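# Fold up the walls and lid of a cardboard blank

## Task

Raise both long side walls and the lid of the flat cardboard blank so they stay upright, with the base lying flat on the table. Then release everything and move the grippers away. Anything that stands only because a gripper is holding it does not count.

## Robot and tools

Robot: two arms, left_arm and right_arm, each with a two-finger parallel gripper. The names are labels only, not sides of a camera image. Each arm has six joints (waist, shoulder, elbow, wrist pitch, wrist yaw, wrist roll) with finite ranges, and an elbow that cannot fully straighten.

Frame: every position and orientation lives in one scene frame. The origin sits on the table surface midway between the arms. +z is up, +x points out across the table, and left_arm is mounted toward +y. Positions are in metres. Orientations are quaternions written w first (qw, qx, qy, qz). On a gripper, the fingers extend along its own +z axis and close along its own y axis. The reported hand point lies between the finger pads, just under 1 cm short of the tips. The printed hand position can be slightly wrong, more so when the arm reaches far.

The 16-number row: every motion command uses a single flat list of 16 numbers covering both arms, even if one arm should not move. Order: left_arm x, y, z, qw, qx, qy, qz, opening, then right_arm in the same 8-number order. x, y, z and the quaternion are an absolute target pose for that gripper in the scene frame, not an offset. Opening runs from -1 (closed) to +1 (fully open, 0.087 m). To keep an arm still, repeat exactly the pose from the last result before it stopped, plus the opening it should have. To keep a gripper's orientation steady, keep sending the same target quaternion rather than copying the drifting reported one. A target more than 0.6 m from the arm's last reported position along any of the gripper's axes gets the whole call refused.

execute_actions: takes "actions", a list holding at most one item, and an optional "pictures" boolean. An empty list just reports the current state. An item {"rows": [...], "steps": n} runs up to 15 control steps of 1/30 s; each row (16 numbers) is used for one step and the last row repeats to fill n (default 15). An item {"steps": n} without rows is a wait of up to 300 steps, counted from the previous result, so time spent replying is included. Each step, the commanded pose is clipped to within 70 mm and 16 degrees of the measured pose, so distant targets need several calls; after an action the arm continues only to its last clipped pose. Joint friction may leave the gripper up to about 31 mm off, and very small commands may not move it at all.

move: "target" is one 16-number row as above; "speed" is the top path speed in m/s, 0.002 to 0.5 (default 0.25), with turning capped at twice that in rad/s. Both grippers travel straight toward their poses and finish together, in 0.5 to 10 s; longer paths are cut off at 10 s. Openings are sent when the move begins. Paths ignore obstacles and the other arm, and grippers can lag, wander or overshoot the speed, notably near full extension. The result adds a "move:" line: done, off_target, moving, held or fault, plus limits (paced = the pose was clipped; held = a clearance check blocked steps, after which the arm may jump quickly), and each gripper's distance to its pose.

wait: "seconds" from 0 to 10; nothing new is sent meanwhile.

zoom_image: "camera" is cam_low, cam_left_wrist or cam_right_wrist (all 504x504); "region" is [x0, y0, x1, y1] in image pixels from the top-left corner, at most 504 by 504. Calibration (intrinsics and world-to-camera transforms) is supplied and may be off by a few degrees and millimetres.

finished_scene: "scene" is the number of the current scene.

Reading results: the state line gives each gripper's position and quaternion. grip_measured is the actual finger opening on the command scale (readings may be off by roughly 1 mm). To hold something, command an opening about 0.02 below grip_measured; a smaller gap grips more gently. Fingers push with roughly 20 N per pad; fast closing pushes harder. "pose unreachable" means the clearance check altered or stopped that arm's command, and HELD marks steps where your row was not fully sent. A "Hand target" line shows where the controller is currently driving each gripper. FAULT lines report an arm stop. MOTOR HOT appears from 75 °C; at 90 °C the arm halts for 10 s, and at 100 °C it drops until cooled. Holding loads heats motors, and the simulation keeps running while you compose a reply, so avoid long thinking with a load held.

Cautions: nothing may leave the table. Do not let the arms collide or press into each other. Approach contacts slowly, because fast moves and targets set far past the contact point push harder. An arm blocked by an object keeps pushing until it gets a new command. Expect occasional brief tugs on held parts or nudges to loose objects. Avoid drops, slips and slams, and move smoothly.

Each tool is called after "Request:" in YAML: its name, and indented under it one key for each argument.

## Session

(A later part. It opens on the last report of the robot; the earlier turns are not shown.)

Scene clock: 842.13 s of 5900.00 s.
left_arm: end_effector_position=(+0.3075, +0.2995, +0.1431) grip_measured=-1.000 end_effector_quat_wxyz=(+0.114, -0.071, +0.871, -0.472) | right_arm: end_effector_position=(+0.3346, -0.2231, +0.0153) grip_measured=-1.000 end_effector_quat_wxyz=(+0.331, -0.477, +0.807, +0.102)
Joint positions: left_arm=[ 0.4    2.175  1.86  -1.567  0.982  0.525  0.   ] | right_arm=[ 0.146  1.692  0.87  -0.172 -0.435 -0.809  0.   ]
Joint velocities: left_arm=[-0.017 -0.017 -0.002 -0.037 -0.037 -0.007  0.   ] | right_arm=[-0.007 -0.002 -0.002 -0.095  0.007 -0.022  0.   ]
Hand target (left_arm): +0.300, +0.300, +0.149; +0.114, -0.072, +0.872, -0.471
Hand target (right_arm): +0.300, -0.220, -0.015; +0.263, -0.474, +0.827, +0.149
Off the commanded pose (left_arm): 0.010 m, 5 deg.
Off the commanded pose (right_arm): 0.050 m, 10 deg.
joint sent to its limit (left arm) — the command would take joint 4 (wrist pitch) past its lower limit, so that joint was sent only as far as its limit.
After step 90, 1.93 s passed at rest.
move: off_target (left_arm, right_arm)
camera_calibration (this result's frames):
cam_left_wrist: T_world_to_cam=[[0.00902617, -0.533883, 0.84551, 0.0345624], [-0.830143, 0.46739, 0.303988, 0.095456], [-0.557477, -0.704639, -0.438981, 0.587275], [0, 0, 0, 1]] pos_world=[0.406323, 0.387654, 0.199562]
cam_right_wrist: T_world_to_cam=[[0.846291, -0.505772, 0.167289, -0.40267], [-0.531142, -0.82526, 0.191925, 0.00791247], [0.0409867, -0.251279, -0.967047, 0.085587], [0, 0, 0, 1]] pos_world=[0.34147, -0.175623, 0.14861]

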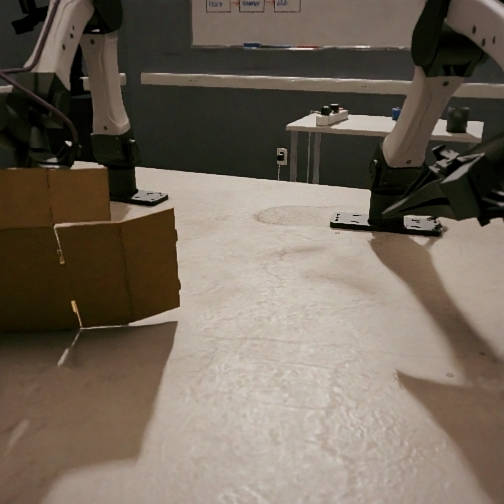

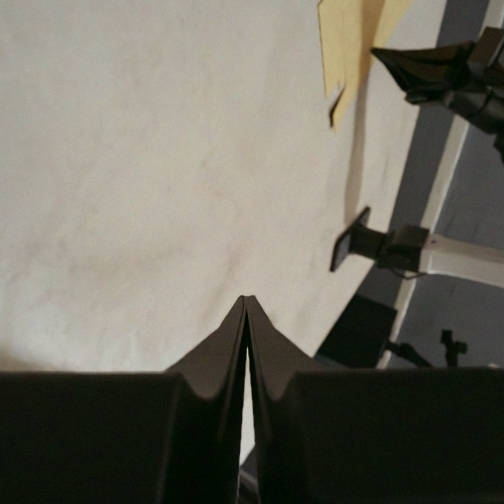

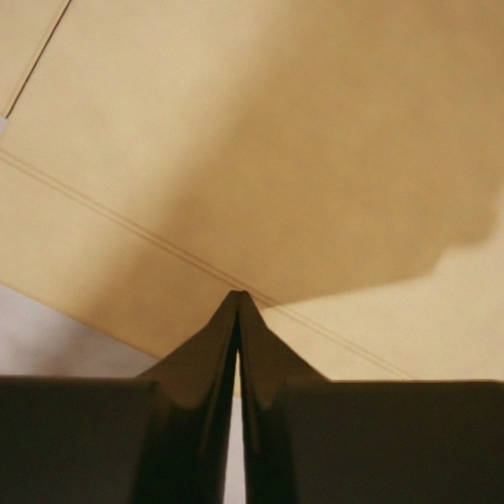

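Request:
move:
  target: [0.3,0.3,0.15,0.08,-0.05,0.865,-0.49,-1,0.39,-0.19,0.05,0.2,0.25,0.95,-0.05,1]
  speed: 0.2

Request:
move:
  target: [0.3,0.3,0.15,0.08,-0.05,0.865,-0.49,-1,0.39,-0.19,-0.02,0.2,0.25,0.95,-0.05,1]
  speed: 0.05

Request:
move:
  target: [0.3,0.3,0.15,0.08,-0.05,0.865,-0.49,-1,0.36,-0.17,-0.02,0.2,-0.25,0.95,0.05,1]
  speed: 0.1

Scene clock: 856.20 s of 5900.00 s.
left_arm: end_effector_position=(+0.3075, +0.2995, +0.1431) grip_measured=-1.000 end_effector_quat_wxyz=(+0.114, -0.071, +0.871, -0.472) | right_arm: end_effector_position=(+0.3872, -0.1965, +0.0492) grip_measured=+0.998 end_effector_quat_wxyz=(+0.196, +0.250, +0.947, -0.049)
Joint positions: left_arm=[ 0.4    2.175  1.86  -1.567  0.982  0.525  0.   ] | right_arm=[ 0.352  2.058  1.623 -0.854  0.298  0.807  0.087]
Joint velocities: left_arm=[ 0.002  0.007 -0.012  0.022 -0.022  0.022  0.   ] | right_arm=[ 0.022  0.002 -0.002 -0.051 -0.037  0.051 -0.001]
Hand target (left_arm): +0.300, +0.299, +0.149; +0.114, -0.073, +0.872, -0.471
Hand target (right_arm): +0.390, -0.191, +0.051; +0.199, +0.250, +0.946, -0.049
Off the commanded pose (left_arm): 0.010 m, 5 deg.
Off the commanded pose (right_arm): 0.007 m, 0 deg.
joint sent to its limit (left arm) — the command would take joint 4 (wrist pitch) past its lower limit, so that joint was sent only as far as its limit.
After step 90, 6.53 s passed at rest.
move: off_target (left_arm)
camera_calibration (this result's frames):
cam_left_wrist: T_world_to_cam=[[0.00902617, -0.533883, 0.84551, 0.0345624], [-0.830143, 0.46739, 0.303988, 0.095456], [-0.557477, -0.704639, -0.438981, 0.587275], [0, 0, 0, 1]] pos_world=[0.406323, 0.387654, 0.199562]
cam_right_wrist: T_world_to_cam=[[-0.472727, -0.881198, 0.00428113, 0.00560645], [-0.780554, 0.42098, 0.462072, 0.37949], [-0.408979, 0.215092, -0.886832, 0.38475], [0, 0, 0, 1]] pos_world=[0.456218, -0.237574, 0.165834]

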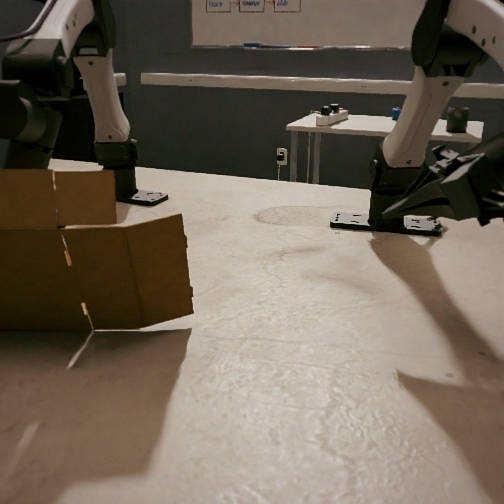

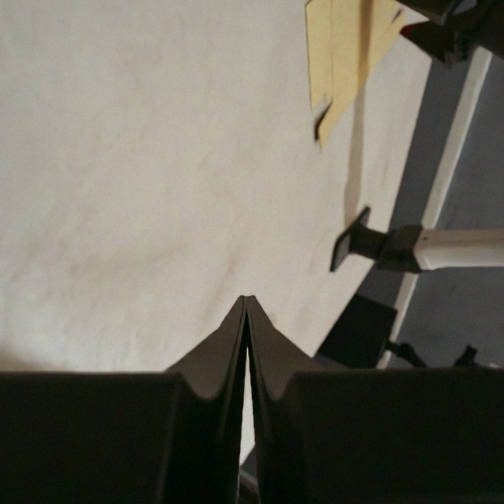

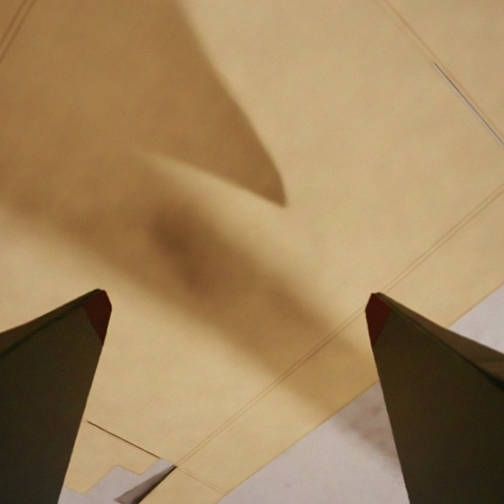

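Scene clock: 857.83 s of 5900.00 s.
left_arm: end_effector_position=(+0.3075, +0.2995, +0.1431) grip_measured=-1.000 end_effector_quat_wxyz=(+0.114, -0.071, +0.871, -0.472) | right_arm: end_effector_position=(+0.3916, -0.1948, +0.0154) grip_measured=+0.998 end_effector_quat_wxyz=(+0.205, +0.249, +0.945, -0.048)
Joint positions: left_arm=[ 0.4    2.175  1.86  -1.567  0.982  0.525  0.   ] | right_arm=[ 0.356  2.095  1.538 -0.717  0.308  0.807  0.087]
Joint velocities: left_arm=[ 0.002 -0.022 -0.012 -0.022 -0.037  0.007  0.   ] | right_arm=[-0.002  0.012 -0.007 -0.022  0.007  0.007 -0.001]
Hand target (left_arm): +0.300, +0.299, +0.149; +0.114, -0.073, +0.872, -0.471
Hand target (right_arm): +0.388, -0.191, -0.018; +0.197, +0.249, +0.947, -0.051
Off the commanded pose (left_arm): 0.010 m, 5 deg.
Off the commanded pose (right_arm): 0.036 m, 1 deg.
joint sent to its limit (left arm) — the command would take joint 4 (wrist pitch) past its lower limit, so that joint was sent only as far as its limit.
move: off_target (left_arm, right_arm)
camera_calibration (this result's frames):
cam_left_wrist: T_world_to_cam=[[0.00902617, -0.533883, 0.84551, 0.0345624], [-0.830143, 0.46739, 0.303988, 0.095456], [-0.557477, -0.704639, -0.438981, 0.587275], [0, 0, 0, 1]] pos_world=[0.406323, 0.387654, 0.199562]
cam_right_wrist: T_world_to_cam=[[-0.471413, -0.881912, -0.0000262413, 0.00865205], [-0.789275, 0.421882, 0.446161, 0.401615], [-0.393464, 0.210347, -0.894953, 0.349386], [0, 0, 0, 1]] pos_world=[0.458535, -0.235296, 0.133499]

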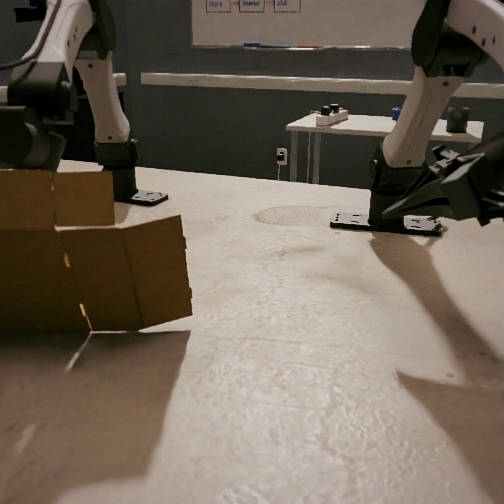

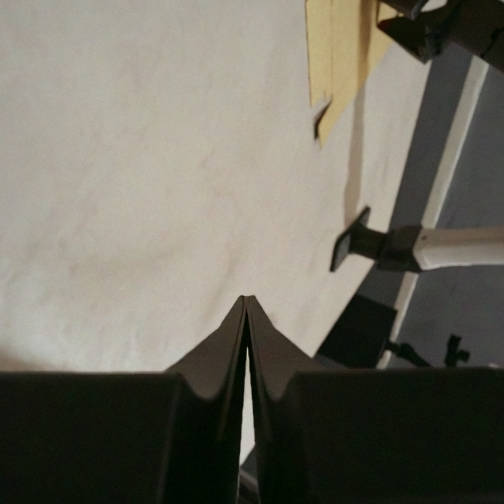

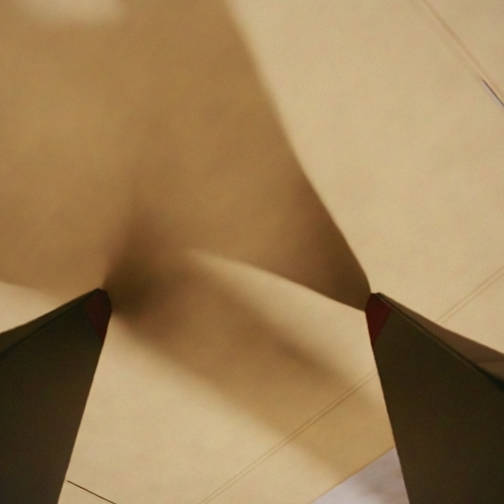

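Scene clock: 863.37 s of 5900.00 s.
left_arm: end_effector_position=(+0.3075, +0.2995, +0.1431) grip_measured=-1.000 end_effector_quat_wxyz=(+0.114, -0.071, +0.871, -0.472) | right_arm: end_effector_position=(+0.4087, -0.1626, +0.0191) grip_measured=+0.998 end_effector_quat_wxyz=(+0.286, -0.227, +0.930, +0.045)
Joint positions: left_arm=[ 0.4    2.175  1.86  -1.567  0.982  0.525  0.   ] | right_arm=[ 0.356  2.002  1.339 -0.32  -0.032 -0.13   0.087]
Joint velocities: left_arm=[-0.002  0.002  0.022  0.022 -0.037  0.007  0.   ] | right_arm=[ 0.002  0.002  0.012 -0.007 -0.066 -0.081  0.001]
Hand target (left_arm): +0.300, +0.299, +0.149; +0.114, -0.073, +0.872, -0.471
Hand target (right_arm): +0.362, -0.170, -0.017; +0.200, -0.248, +0.947, +0.050
Off the commanded pose (left_arm): 0.010 m, 5 deg.
Off the commanded pose (right_arm): 0.063 m, 10 deg.
joint sent to its limit (left arm) — the command would take joint 4 (wrist pitch) past its lower limit, so that joint was sent only as far as its limit.
move: off_target (left_arm, right_arm)
camera_calibration (this result's frames):
cam_left_wrist: T_world_to_cam=[[0.00902617, -0.533883, 0.84551, 0.0345624], [-0.830143, 0.46739, 0.303988, 0.095456], [-0.557477, -0.704639, -0.438981, 0.587275], [0, 0, 0, 1]] pos_world=[0.406323, 0.387654, 0.199562]
cam_right_wrist: T_world_to_cam=[[0.465254, -0.883168, 0.0596038, -0.338945], [-0.853078, -0.429396, 0.296442, 0.290397], [-0.236215, -0.188767, -0.953189, 0.224564], [0, 0, 0, 1]] pos_world=[0.458472, -0.13226, 0.148169]

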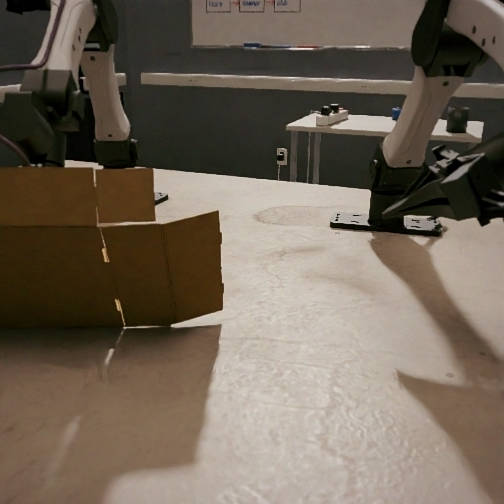

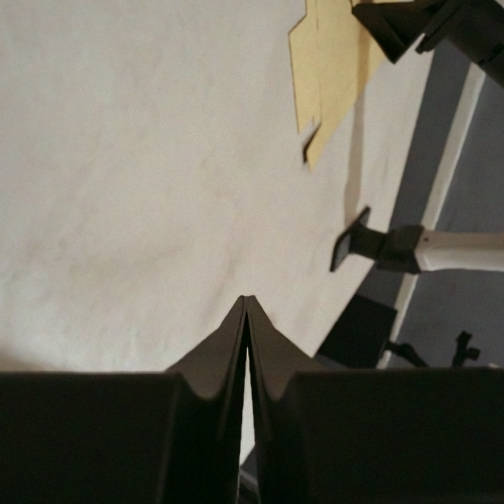

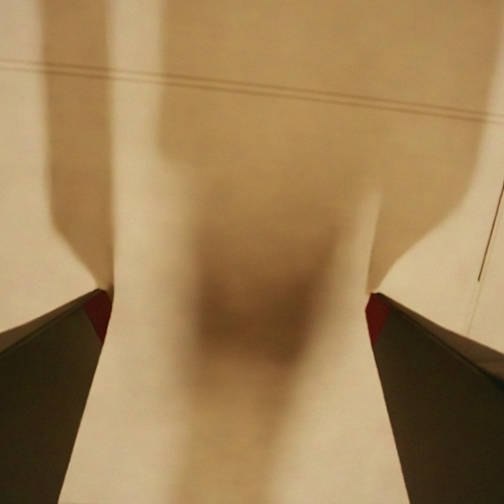

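Request:
move:
  target: [0.35,0.05,0.42,0.53,0,0.85,0,-1,0.38,-0.2,0.06,0.4,0,0.92,0,-1]

Scene clock: 872.70 s of 5900.00 s.
left_arm: end_effector_position=(+0.3420, +0.0553, +0.4204) grip_measured=-1.000 end_effector_quat_wxyz=(+0.530, +0.001, +0.848, -0.012) | right_arm: end_effector_position=(+0.3812, -0.2031, +0.0531) grip_measured=-1.000 end_effector_quat_wxyz=(+0.388, -0.003, +0.922, -0.004)
Joint positions: left_arm=[-0.782  1.958  2.74  -1.329 -0.566 -0.336  0.   ] | right_arm=[ 0.369  1.72   1.003 -0.091  0.254  0.242  0.   ]
Joint velocities: left_arm=[ 0.007  0.042  0.071 -0.081  0.037 -0.051  0.   ] | right_arm=[-0.002  0.002 -0.002 -0.051  0.007 -0.007  0.   ]
Hand target (left_arm): +0.341, +0.054, +0.418; +0.527, +0.002, +0.850, -0.009
Hand target (right_arm): +0.379, -0.200, +0.059; +0.399, -0.001, +0.917, +0.000
Off the commanded pose (left_arm): 0.010 m, 1 deg.
Off the commanded pose (right_arm): 0.008 m, 1 deg.
After step 90, 2.80 s passed at rest.
move: done
camera_calibration (this result's frames):
cam_left_wrist: T_world_to_cam=[[-0.0268643, -0.999382, 0.0226571, 0.0533955], [-0.967066, 0.0202435, -0.253719, 0.459978], [0.253104, -0.0287269, -0.967013, 0.463469], [0, 0, 0, 1]] pos_world=[0.328958, 0.057365, 0.563676]
cam_right_wrist: T_world_to_cam=[[0.0189876, -0.999424, 0.0281348, -0.215829], [-0.995782, -0.0163769, 0.0902824, 0.388718], [-0.0897696, -0.0297304, -0.995519, 0.221551], [0, 0, 0, 1]] pos_world=[0.411065, -0.202752, 0.191536]

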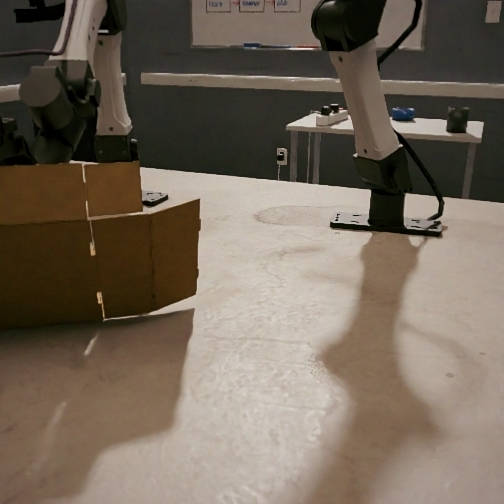

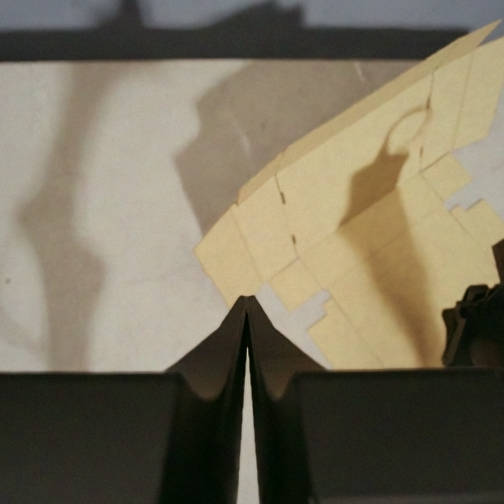

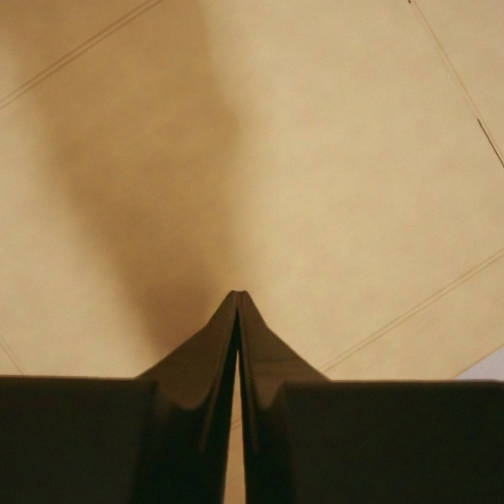

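Request:
move:
  target: [0.3,0.3,0.25,0.3,0,0.95,0,-1,0.37,-0.10,0.05,0.3,0,0.95,0,-1]

Request:
move:
  target: [0.3,0.3,0.25,0.3,0,0.95,0,-1,0.37,-0.10,-0.01,0.3,0,0.95,0,-1]
  speed: 0.05

Request:
move:
  target: [0.3,0.3,0.25,0.3,0,0.95,0,-1,0.26,-0.28,-0.01,0.3,0,0.95,0,-1]
  speed: 0.06

Request:
move:
  target: [0.3,-0.0,0.42,0.5,0,0.87,0,-1,0.2,-0.35,0.1,0.3,0,0.95,0,-1]

Scene clock: 886.50 s of 5900.00 s.
left_arm: end_effector_position=(+0.3018, +0.2934, +0.2529) grip_measured=-1.000 end_effector_quat_wxyz=(+0.300, -0.004, +0.954, +0.004) | right_arm: end_effector_position=(+0.3682, -0.1054, +0.0487) grip_measured=-1.000 end_effector_quat_wxyz=(+0.297, -0.001, +0.955, +0.000)
Joint positions: left_arm=[ 0.019  1.539  1.724 -1.15   0.068  0.108  0.   ] | right_arm=[ 0.585  1.946  1.39  -0.487  0.309  0.48   0.   ]
Joint velocities: left_arm=[-0.002  0.002  0.007 -0.037  0.037 -0.022  0.   ] | right_arm=[-0.017  0.022 -0.007 -0.051  0.022 -0.007  0.   ]
Hand target (left_arm): +0.305, +0.295, +0.250; +0.304, -0.000, +0.953, +0.004
Hand target (right_arm): +0.372, -0.100, +0.051; +0.300, +0.001, +0.954, +0.001
Off the commanded pose (left_arm): 0.007 m, 1 deg.
Off the commanded pose (right_arm): 0.006 m, 0 deg.
After step 90, 8.97 s passed at rest.
move: done
camera_calibration (this result's frames):
cam_left_wrist: T_world_to_cam=[[0.00048025, -0.999991, 0.00419608, 0.29061], [-0.968699, 0.000576413, 0.248238, 0.253029], [-0.248238, -0.00418395, -0.96869, 0.463075], [0, 0, 0, 1]] pos_world=[0.359922, 0.292399, 0.384545]
cam_right_wrist: T_world_to_cam=[[0.0227422, -0.999633, 0.0147428, -0.118513], [-0.959936, -0.0177146, 0.279658, 0.355191], [-0.279294, -0.0205122, -0.959986, 0.28796], [0, 0, 0, 1]] pos_world=[0.424082, -0.106271, 0.178852]

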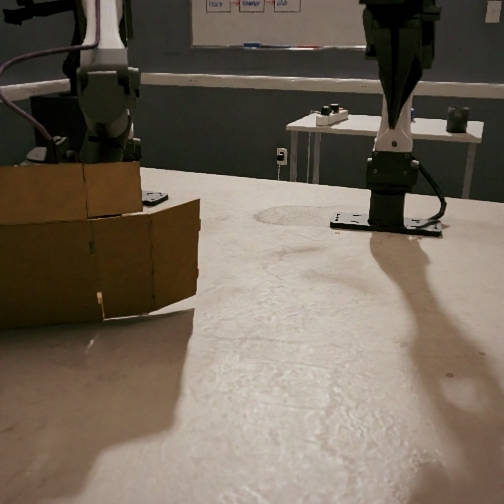

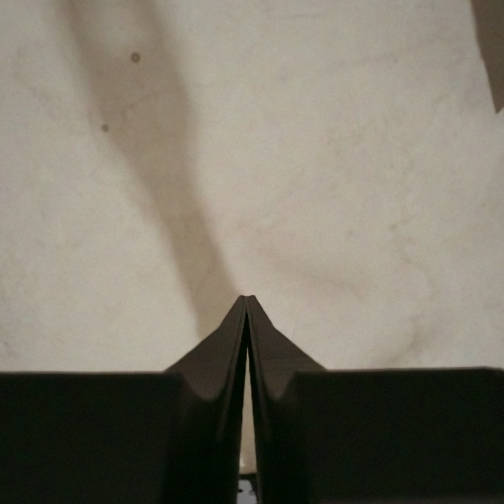

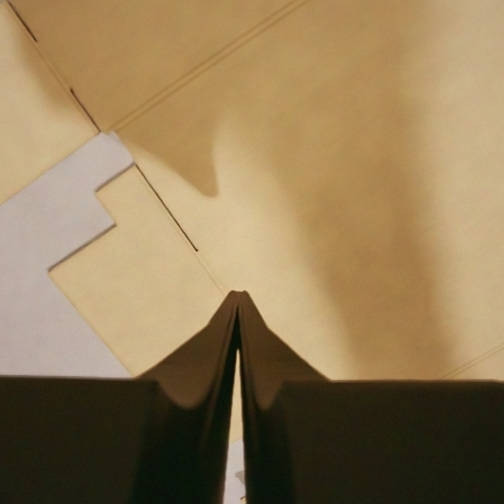

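Scene clock: 888.10 s of 5900.00 s.
left_arm: end_effector_position=(+0.3014, +0.2969, +0.2531) grip_measured=-1.000 end_effector_quat_wxyz=(+0.301, -0.001, +0.954, +0.000) | right_arm: end_effector_position=(+0.3827, -0.0984, +0.0184) grip_measured=-1.000 end_effector_quat_wxyz=(+0.326, +0.006, +0.945, +0.012)
Joint positions: left_arm=[ 0.037  1.539  1.724 -1.15   0.089  0.127  0.   ] | right_arm=[ 0.585  2.003  1.313 -0.288  0.32   0.48   0.   ]
Joint velocities: left_arm=[ 0.012 -0.007  0.002 -0.022 -0.037  0.022  0.   ] | right_arm=[-0.007 -0.017 -0.002 -0.007 -0.081 -0.066  0.   ]
Hand target (left_arm): +0.300, +0.300, +0.250; +0.301, +0.000, +0.954, +0.000
Hand target (right_arm): +0.370, -0.101, -0.009; +0.301, -0.000, +0.954, -0.000
Off the commanded pose (left_arm): 0.005 m, 0 deg.
Off the commanded pose (right_arm): 0.031 m, 3 deg.
move: off_target (right_arm)
camera_calibration (this result's frames):
cam_left_wrist: T_world_to_cam=[[-0.00875184, -0.999915, 0.00968713, 0.29547], [-0.969222, 0.0108659, 0.245949, 0.250336], [-0.246033, -0.00723647, -0.969234, 0.463528], [0, 0, 0, 1]] pos_world=[0.35926, 0.296079, 0.384835]
cam_right_wrist: T_world_to_cam=[[0.0165491, -0.999801, -0.0111155, -0.10866], [-0.975199, -0.0185938, 0.220549, 0.38459], [-0.220712, 0.0071899, -0.975313, 0.243669], [0, 0, 0, 1]] pos_world=[0.43063, -0.103239, 0.151625]

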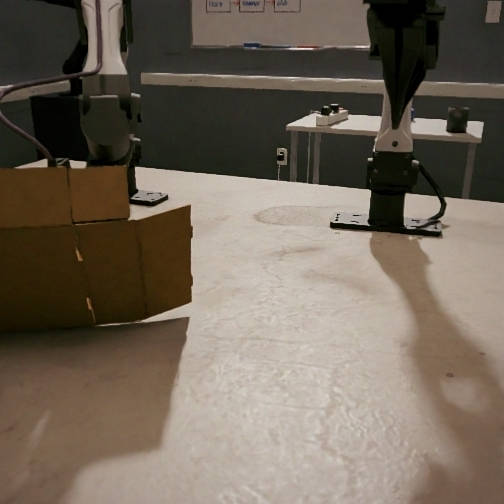

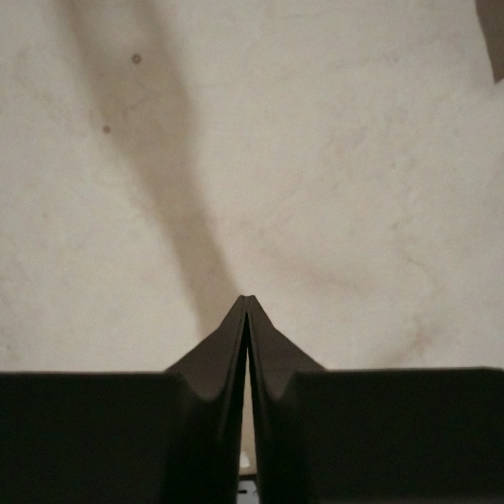

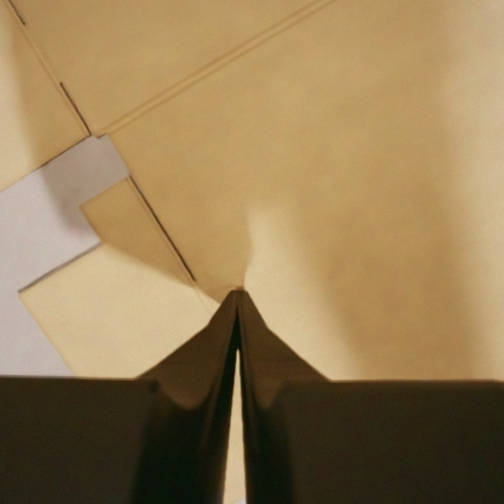

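Scene clock: 892.17 s of 5900.00 s.
left_arm: end_effector_position=(+0.3014, +0.2967, +0.2531) grip_measured=-1.000 end_effector_quat_wxyz=(+0.301, -0.000, +0.954, -0.000) | right_arm: end_effector_position=(+0.2938, -0.2619, +0.0143) grip_measured=-1.000 end_effector_quat_wxyz=(+0.362, +0.003, +0.932, +0.022)
Joint positions: left_arm=[ 0.037  1.539  1.724 -1.15   0.089  0.128  0.   ] | right_arm=[0.216 1.444 0.572 0.04  0.095 0.168 0.   ]
Joint velocities: left_arm=[-0.022 -0.007 -0.007 -0.007  0.037 -0.007  0.   ] | right_arm=[-0.012 -0.022 -0.007  0.022 -0.022 -0.022  0.   ]
Hand target (left_arm): +0.300, +0.300, +0.250; +0.301, -0.000, +0.954, +0.000
Hand target (right_arm): +0.259, -0.276, -0.012; +0.303, -0.000, +0.953, +0.001
Off the commanded pose (left_arm): 0.005 m, 0 deg.
Off the commanded pose (right_arm): 0.045 m, 8 deg.
move: off_target (right_arm)
camera_calibration (this result's frames):
cam_left_wrist: T_world_to_cam=[[-0.00949966, -0.999904, 0.0100865, 0.295475], [-0.969238, 0.0116883, 0.24585, 0.250137], [-0.245944, -0.00744073, -0.969256, 0.463576], [0, 0, 0, 1]] pos_world=[0.359263, 0.295972, 0.384847]
cam_right_wrist: T_world_to_cam=[[0.0284209, -0.999248, -0.0263714, -0.273799], [-0.989131, -0.0319211, 0.143529, 0.297439], [-0.144263, 0.0220055, -0.989295, 0.202852], [0, 0, 0, 1]] pos_world=[0.331252, -0.268562, 0.150769]

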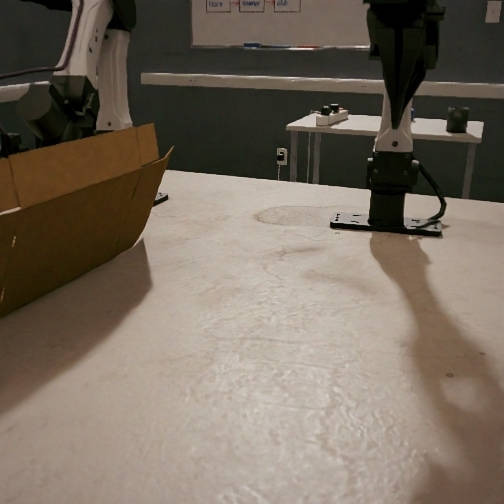

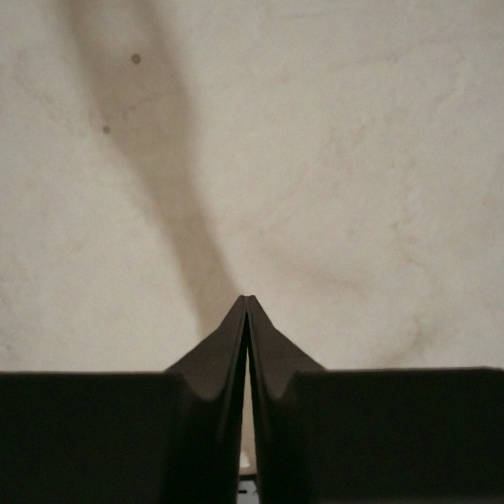

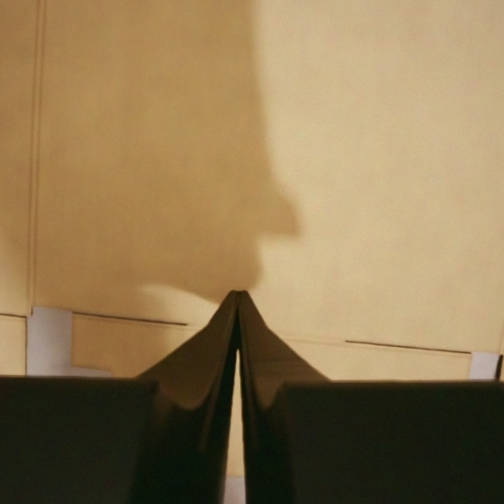

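Scene clock: 894.27 s of 5900.00 s.
left_arm: end_effector_position=(+0.2957, +0.0077, +0.4195) grip_measured=-1.000 end_effector_quat_wxyz=(+0.530, +0.010, +0.848, -0.026) | right_arm: end_effector_position=(+0.1940, -0.3451, +0.0858) grip_measured=-1.000 end_effector_quat_wxyz=(+0.284, +0.001, +0.959, +0.002)
Joint positions: left_arm=[-0.981  2.005  2.85  -1.454 -0.703 -0.461  0.   ] | right_arm=[-0.158  0.982  0.682 -0.702 -0.098 -0.144  0.   ]
Joint velocities: left_arm=[-0.027  0.017  0.002  0.022 -0.022 -0.051  0.   ] | right_arm=[-0.002 -0.002 -0.007 -0.037 -0.022  0.037  0.   ]
Hand target (left_arm): +0.295, +0.007, +0.419; +0.530, +0.006, +0.848, -0.025
Hand target (right_arm): +0.199, -0.348, +0.098; +0.302, +0.000, +0.953, -0.001
Off the commanded pose (left_arm): 0.009 m, 5 deg.
Off the commanded pose (right_arm): 0.016 m, 2 deg.
elbow stopped short (left arm): the move would have taken joint 3 (elbow) straighter than the controller allows; a more bent joint 3 avoids this.
move: off_target (left_arm, right_arm)
camera_calibration (this result's frames):
cam_left_wrist: T_world_to_cam=[[-0.0572384, -0.997674, 0.0370293, 0.00756353], [-0.965761, 0.0459306, -0.255336, 0.415945], [0.253041, -0.0503765, -0.966143, 0.472806], [0, 0, 0, 1]] pos_world=[0.282497, 0.0122597, 0.562724]
cam_right_wrist: T_world_to_cam=[[0.0186694, -0.999776, 0.00999376, -0.353629], [-0.952145, -0.0147283, 0.30529, 0.170662], [-0.305075, -0.0152151, -0.952207, 0.276196], [0, 0, 0, 1]] pos_world=[0.253357, -0.346834, 0.214428]

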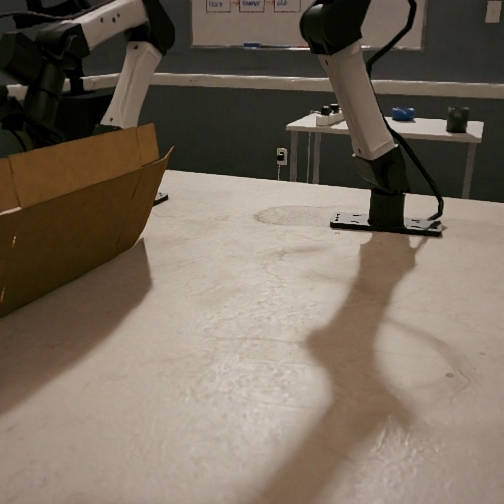

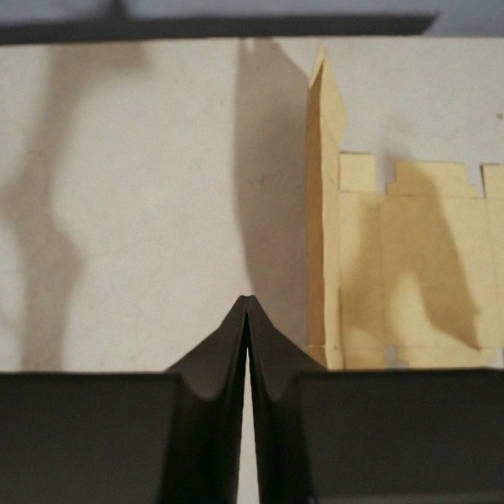

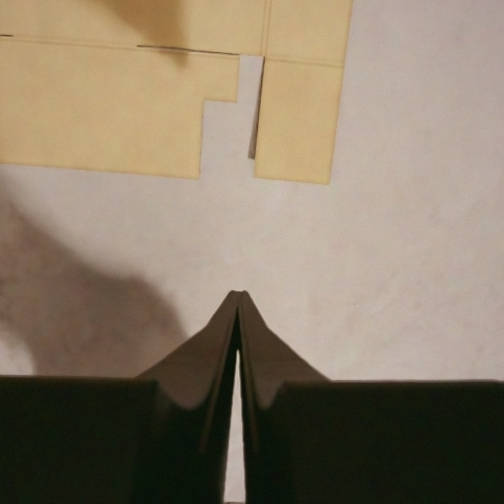

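Request:
move:
  target: [0.3,0.35,0.25,0.3,0,0.95,0,-1,0.39,-0.26,0.05,0.3,0,0.95,0,-1]

Request:
move:
  target: [0.3,0.35,0.25,0.3,0,0.95,0,-1,0.39,-0.26,-0.01,0.3,0,0.95,0,-1]
  speed: 0.05

Request:
move:
  target: [0.3,0.35,0.25,0.3,0,0.95,0,-1,0.28,-0.17,-0.01,0.3,0,0.95,0,-1]
  speed: 0.06

Request:
move:
  target: [0.3,0.35,0.25,0.3,0,0.95,0,-1,0.32,-0.1,0.12,0.2,0,0.9,0.35,-1]
  speed: 0.1

Scene clock: 905.17 s of 5900.00 s.
left_arm: end_effector_position=(+0.3035, +0.3414, +0.2518) grip_measured=-1.000 end_effector_quat_wxyz=(+0.304, -0.004, +0.953, +0.007) | right_arm: end_effector_position=(+0.3806, -0.2685, +0.0478) grip_measured=-1.000 end_effector_quat_wxyz=(+0.287, -0.001, +0.958, -0.000)
Joint positions: left_arm=[ 0.179  1.577  1.755 -1.148  0.156  0.241  0.   ] | right_arm=[ 0.156  1.785  1.171 -0.378  0.075  0.113  0.   ]
Joint velocities: left_arm=[-0.012  0.032  0.002 -0.066 -0.007  0.037  0.   ] | right_arm=[ 0.002 -0.002  0.002 -0.037  0.007 -0.022  0.   ]
Hand target (left_arm): +0.306, +0.343, +0.251; +0.306, +0.001, +0.952, +0.006
Hand target (right_arm): +0.391, -0.264, +0.053; +0.300, +0.000, +0.954, +0.001
Off the commanded pose (left_arm): 0.009 m, 1 deg.
Off the commanded pose (right_arm): 0.013 m, 2 deg.
After step 90, 5.73 s passed at rest.
move: off_target (right_arm)
camera_calibration (this result's frames):
cam_left_wrist: T_world_to_cam=[[0.00123943, -0.999999, -0.000761954, 0.339656], [-0.970827, -0.00138597, 0.239776, 0.258349], [-0.239777, 0.00044254, -0.970828, 0.459043], [0, 0, 0, 1]] pos_world=[0.360459, 0.33981, 0.383965]
cam_right_wrist: T_world_to_cam=[[0.0230036, -0.999623, 0.0149602, -0.28199], [-0.953916, -0.0174685, 0.299565, 0.361288], [-0.299191, -0.0211619, -0.953958, 0.294338], [0, 0, 0, 1]] pos_world=[0.439189, -0.269344, 0.176775]

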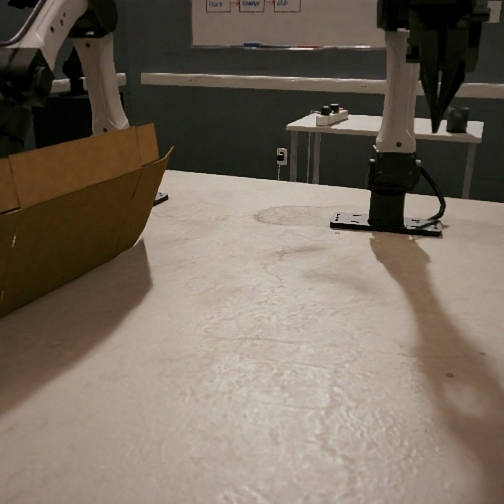

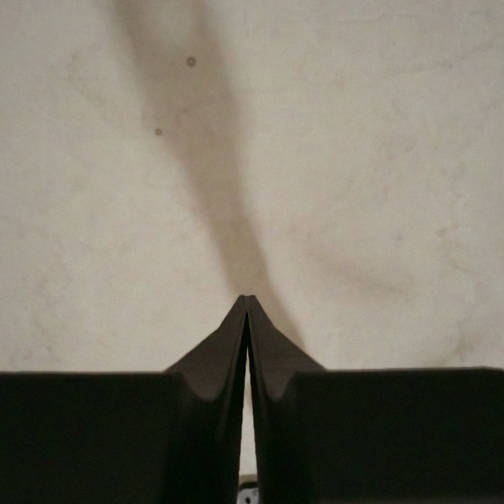

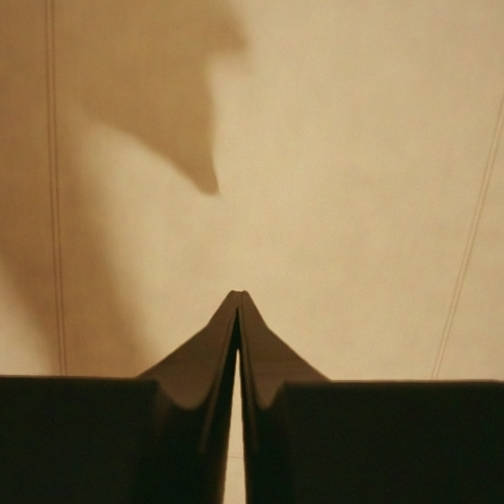

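Scene clock: 906.80 s of 5900.00 s.
left_arm: end_effector_position=(+0.3022, +0.3471, +0.2523) grip_measured=-1.000 end_effector_quat_wxyz=(+0.307, +0.000, +0.952, +0.002) | right_arm: end_effector_position=(+0.4039, -0.2643, +0.0178) grip_measured=-1.000 end_effector_quat_wxyz=(+0.331, +0.002, +0.944, -0.000)
Joint positions: left_arm=[ 0.205  1.577  1.755 -1.148  0.183  0.267  0.   ] | right_arm=[ 0.165  1.864  1.095 -0.133  0.093  0.118  0.   ]
Joint velocities: left_arm=[ 0.002 -0.012  0.007  0.037  0.022  0.007  0.   ] | right_arm=[-0.017 -0.002  0.002  0.022 -0.081  0.037  0.   ]
Hand target (left_arm): +0.300, +0.350, +0.250; +0.301, +0.000, +0.954, +0.000
Hand target (right_arm): +0.389, -0.261, -0.008; +0.301, +0.000, +0.954, -0.000
Off the commanded pose (left_arm): 0.004 m, 1 deg.
Off the commanded pose (right_arm): 0.031 m, 4 deg.
move: off_target (right_arm)
camera_calibration (this result's frames):
cam_left_wrist: T_world_to_cam=[[-0.00863874, -0.99995, 0.00508339, 0.34686], [-0.972321, 0.00958684, 0.233451, 0.255261], [-0.233488, -0.00292596, -0.972355, 0.458811], [0, 0, 0, 1]] pos_world=[0.35832, 0.345738, 0.384773]
cam_right_wrist: T_world_to_cam=[[0.0152934, -0.999772, 0.0149326, -0.274836], [-0.977402, -0.0117988, 0.211061, 0.405155], [-0.210836, -0.017823, -0.977359, 0.238401], [0, 0, 0, 1]] pos_world=[0.450466, -0.265744, 0.151595]

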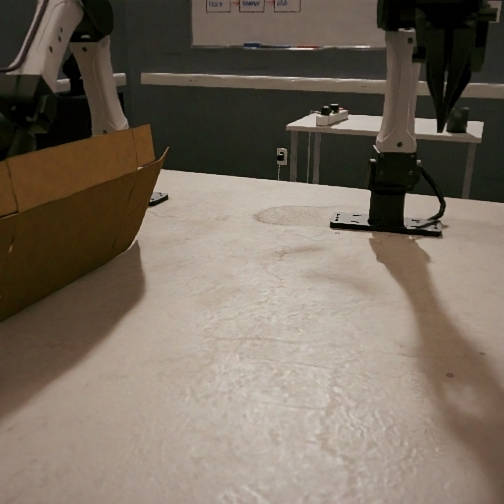

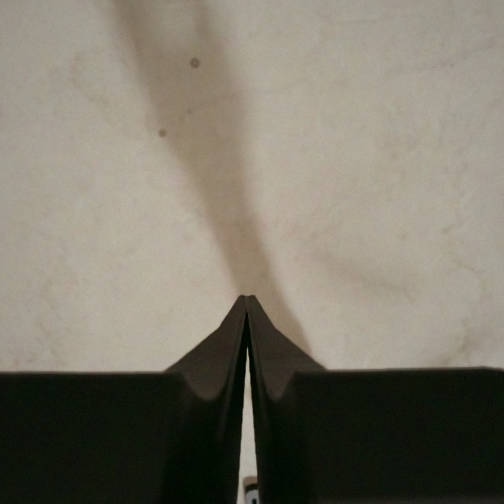

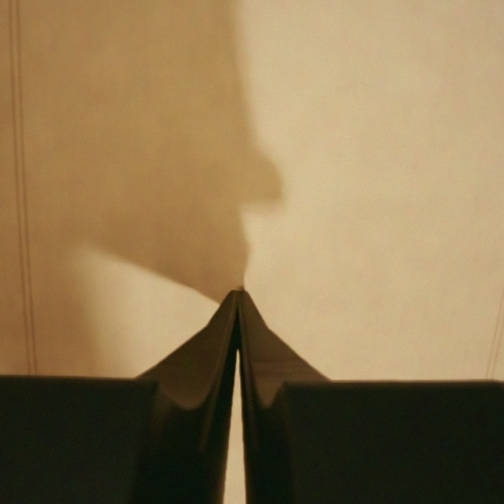

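Scene clock: 909.83 s of 5900.00 s.
left_arm: end_effector_position=(+0.3022, +0.3469, +0.2523) grip_measured=-1.000 end_effector_quat_wxyz=(+0.307, +0.000, +0.952, +0.002) | right_arm: end_effector_position=(+0.3187, -0.1701, +0.0154) grip_measured=-1.000 end_effector_quat_wxyz=(+0.361, +0.022, +0.933, -0.003)
Joint positions: left_arm=[ 0.205  1.577  1.755 -1.148  0.184  0.268  0.   ] | right_arm=[ 0.537  1.678  0.829 -0.063  0.36   0.441  0.   ]
Joint velocities: left_arm=[-0.002 -0.002 -0.012  0.007  0.051  0.022  0.   ] | right_arm=[-0.012 -0.012  0.002  0.022 -0.066  0.037  0.   ]
Hand target (left_arm): +0.300, +0.350, +0.250; +0.301, -0.000, +0.954, +0.000
Hand target (right_arm): +0.283, -0.170, -0.010; +0.300, +0.002, +0.954, -0.001
Off the commanded pose (left_arm): 0.004 m, 1 deg.
Off the commanded pose (right_arm): 0.046 m, 8 deg.
move: off_target (right_arm)
camera_calibration (this result's frames):
cam_left_wrist: T_world_to_cam=[[-0.00959663, -0.999937, 0.00575235, 0.346799], [-0.972381, 0.0106734, 0.233154, 0.255024], [-0.233201, -0.00335598, -0.972423, 0.458921], [0, 0, 0, 1]] pos_world=[0.358329, 0.345596, 0.384811]
cam_right_wrist: T_world_to_cam=[[-0.0247303, -0.999665, 0.0076082, -0.166356], [-0.988531, 0.0255876, 0.148832, 0.334375], [-0.148977, -0.00384028, -0.988833, 0.202568], [0, 0, 0, 1]] pos_world=[0.356604, -0.174078, 0.151806]

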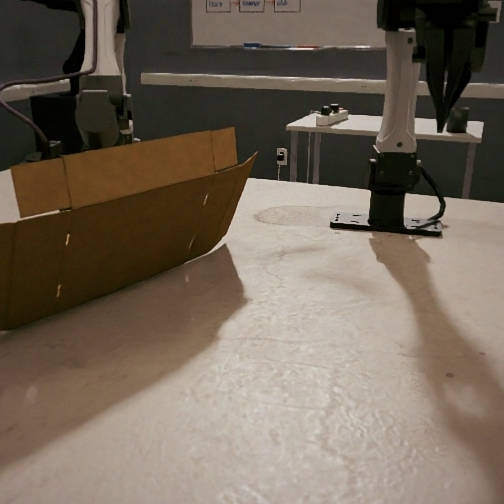

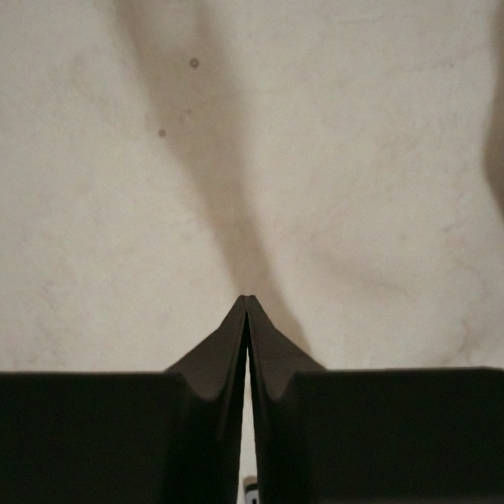

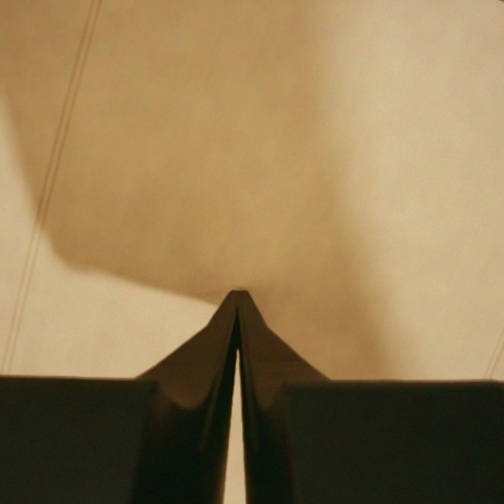

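Scene clock: 914.20 s of 5900.00 s.
left_arm: end_effector_position=(+0.3022, +0.3469, +0.2523) grip_measured=-1.000 end_effector_quat_wxyz=(+0.307, +0.001, +0.952, +0.002) | right_arm: end_effector_position=(+0.3133, -0.0998, +0.1175) grip_measured=-1.000 end_effector_quat_wxyz=(+0.204, -0.007, +0.914, +0.350)
Joint positions: left_arm=[ 0.205  1.577  1.755 -1.148  0.184  0.268  0.   ] | right_arm=[ 0.321  1.654  1.142 -0.379 -0.529  0.477  0.   ]
Joint velocities: left_arm=[-0.017 -0.007  0.002 -0.022  0.022 -0.007  0.   ] | right_arm=[-0.002 -0.027  0.002 -0.007 -0.095 -0.007  0.   ]
Hand target (left_arm): +0.300, +0.350, +0.250; +0.301, -0.000, +0.954, +0.000
Hand target (right_arm): +0.320, -0.100, +0.121; +0.203, -0.000, +0.913, +0.354
Off the commanded pose (left_arm): 0.004 m, 1 deg.
Off the commanded pose (right_arm): 0.007 m, 1 deg.
move: done
camera_calibration (this result's frames):
cam_left_wrist: T_world_to_cam=[[-0.00990596, -0.999936, 0.00552918, 0.346964], [-0.972378, 0.0109222, 0.233157, 0.254935], [-0.233203, -0.0030668, -0.972423, 0.458822], [0, 0, 0, 1]] pos_world=[0.358329, 0.345565, 0.384811]
cam_right_wrist: T_world_to_cam=[[0.178367, -0.758017, -0.627372, -0.061918], [-0.861367, -0.428496, 0.272832, 0.212322], [-0.475638, 0.491733, -0.729361, 0.424266], [0, 0, 0, 1]] pos_world=[0.395728, -0.164581, 0.212669]

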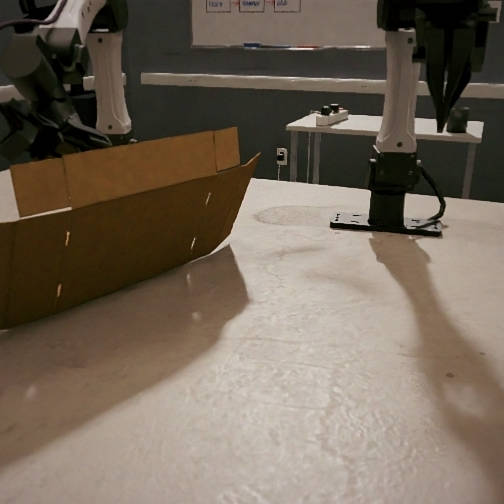

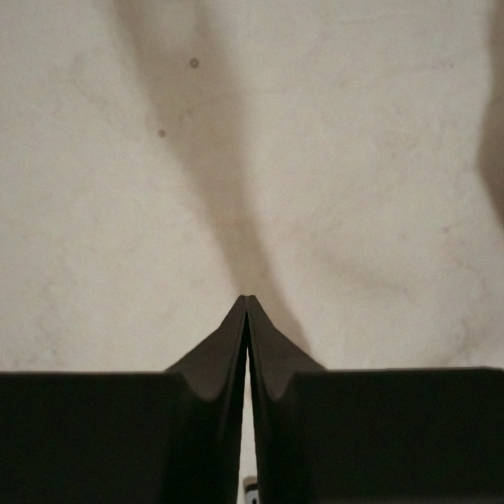

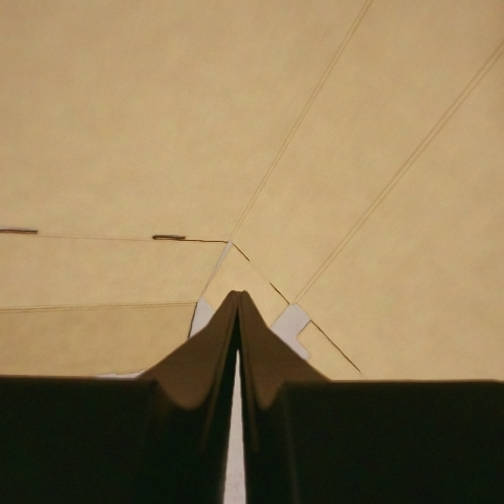

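Request:
execute_actions:
  actions: []

Scene clock: 931.23 s of 5900.00 s.
left_arm: end_effector_position=(+0.3022, +0.3469, +0.2523) grip_measured=-1.000 end_effector_quat_wxyz=(+0.307, +0.001, +0.952, +0.002) | right_arm: end_effector_position=(+0.3129, -0.0996, +0.1175) grip_measured=-1.000 end_effector_quat_wxyz=(+0.203, -0.007, +0.914, +0.351)
Joint positions: left_arm=[ 0.205  1.577  1.755 -1.148  0.184  0.268  0.   ] | right_arm=[ 0.321  1.654  1.142 -0.38  -0.531  0.477  0.   ]
Joint velocities: left_arm=[ 0.012  0.007  0.012  0.022 -0.051  0.037  0.   ] | right_arm=[-0.002  0.017 -0.007  0.007  0.022 -0.007  0.   ]
Hand target (left_arm): +0.300, +0.350, +0.250; +0.301, -0.000, +0.954, +0.000
Hand target (right_arm): +0.320, -0.100, +0.121; +0.203, -0.000, +0.913, +0.354
Off the commanded pose (left_arm): 0.004 m, 1 deg.
Off the commanded pose (right_arm): 0.008 m, 1 deg.
Steps of this call (steps 1 to 90: nothing new was sent; then 14.03 s passed at rest). Readings (end_effector_position):
1: left_arm (+0.3022, +0.3469, +0.2523) | right_arm (+0.3132, -0.0997, +0.1175)
2: left_arm (+0.3022, +0.3469, +0.2523) | right_arm (+0.3132, -0.0997, +0.1175)
4: left_arm (+0.3022, +0.3469, +0.2523) | right_arm (+0.3130, -0.0996, +0.1175)
8: left_arm (+0.3022, +0.3469, +0.2523) | right_arm (+0.3130, -0.0996, +0.1175)
90: the state above
camera_calibration (this result's frames):
cam_left_wrist: T_world_to_cam=[[-0.00990596, -0.999936, 0.00552918, 0.346964], [-0.972378, 0.0109222, 0.233157, 0.254935], [-0.233203, -0.0030668, -0.972423, 0.458822], [0, 0, 0, 1]] pos_world=[0.358329, 0.345565, 0.384811]
cam_right_wrist: T_world_to_cam=[[0.178436, -0.756907, -0.628692, -0.0614012], [-0.860307, -0.430104, 0.273646, 0.211415], [-0.477527, 0.49204, -0.727918, 0.424454], [0, 0, 0, 1]] pos_world=[0.395526, -0.164393, 0.212512]

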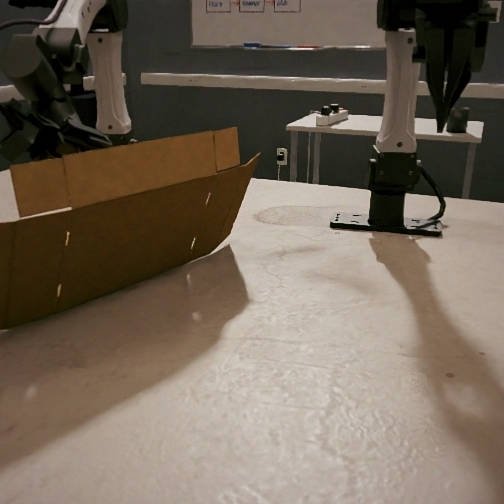

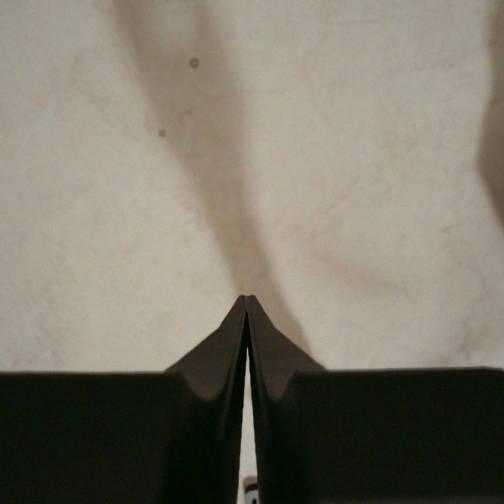

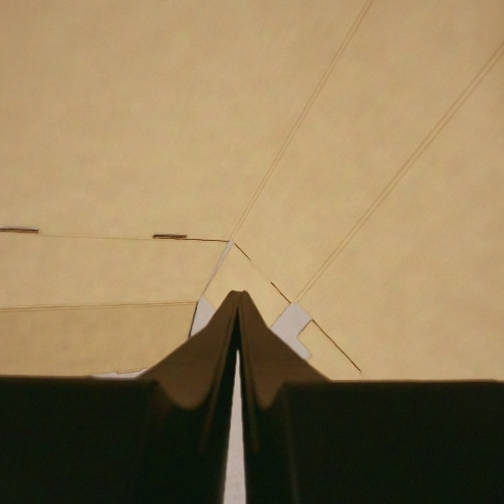

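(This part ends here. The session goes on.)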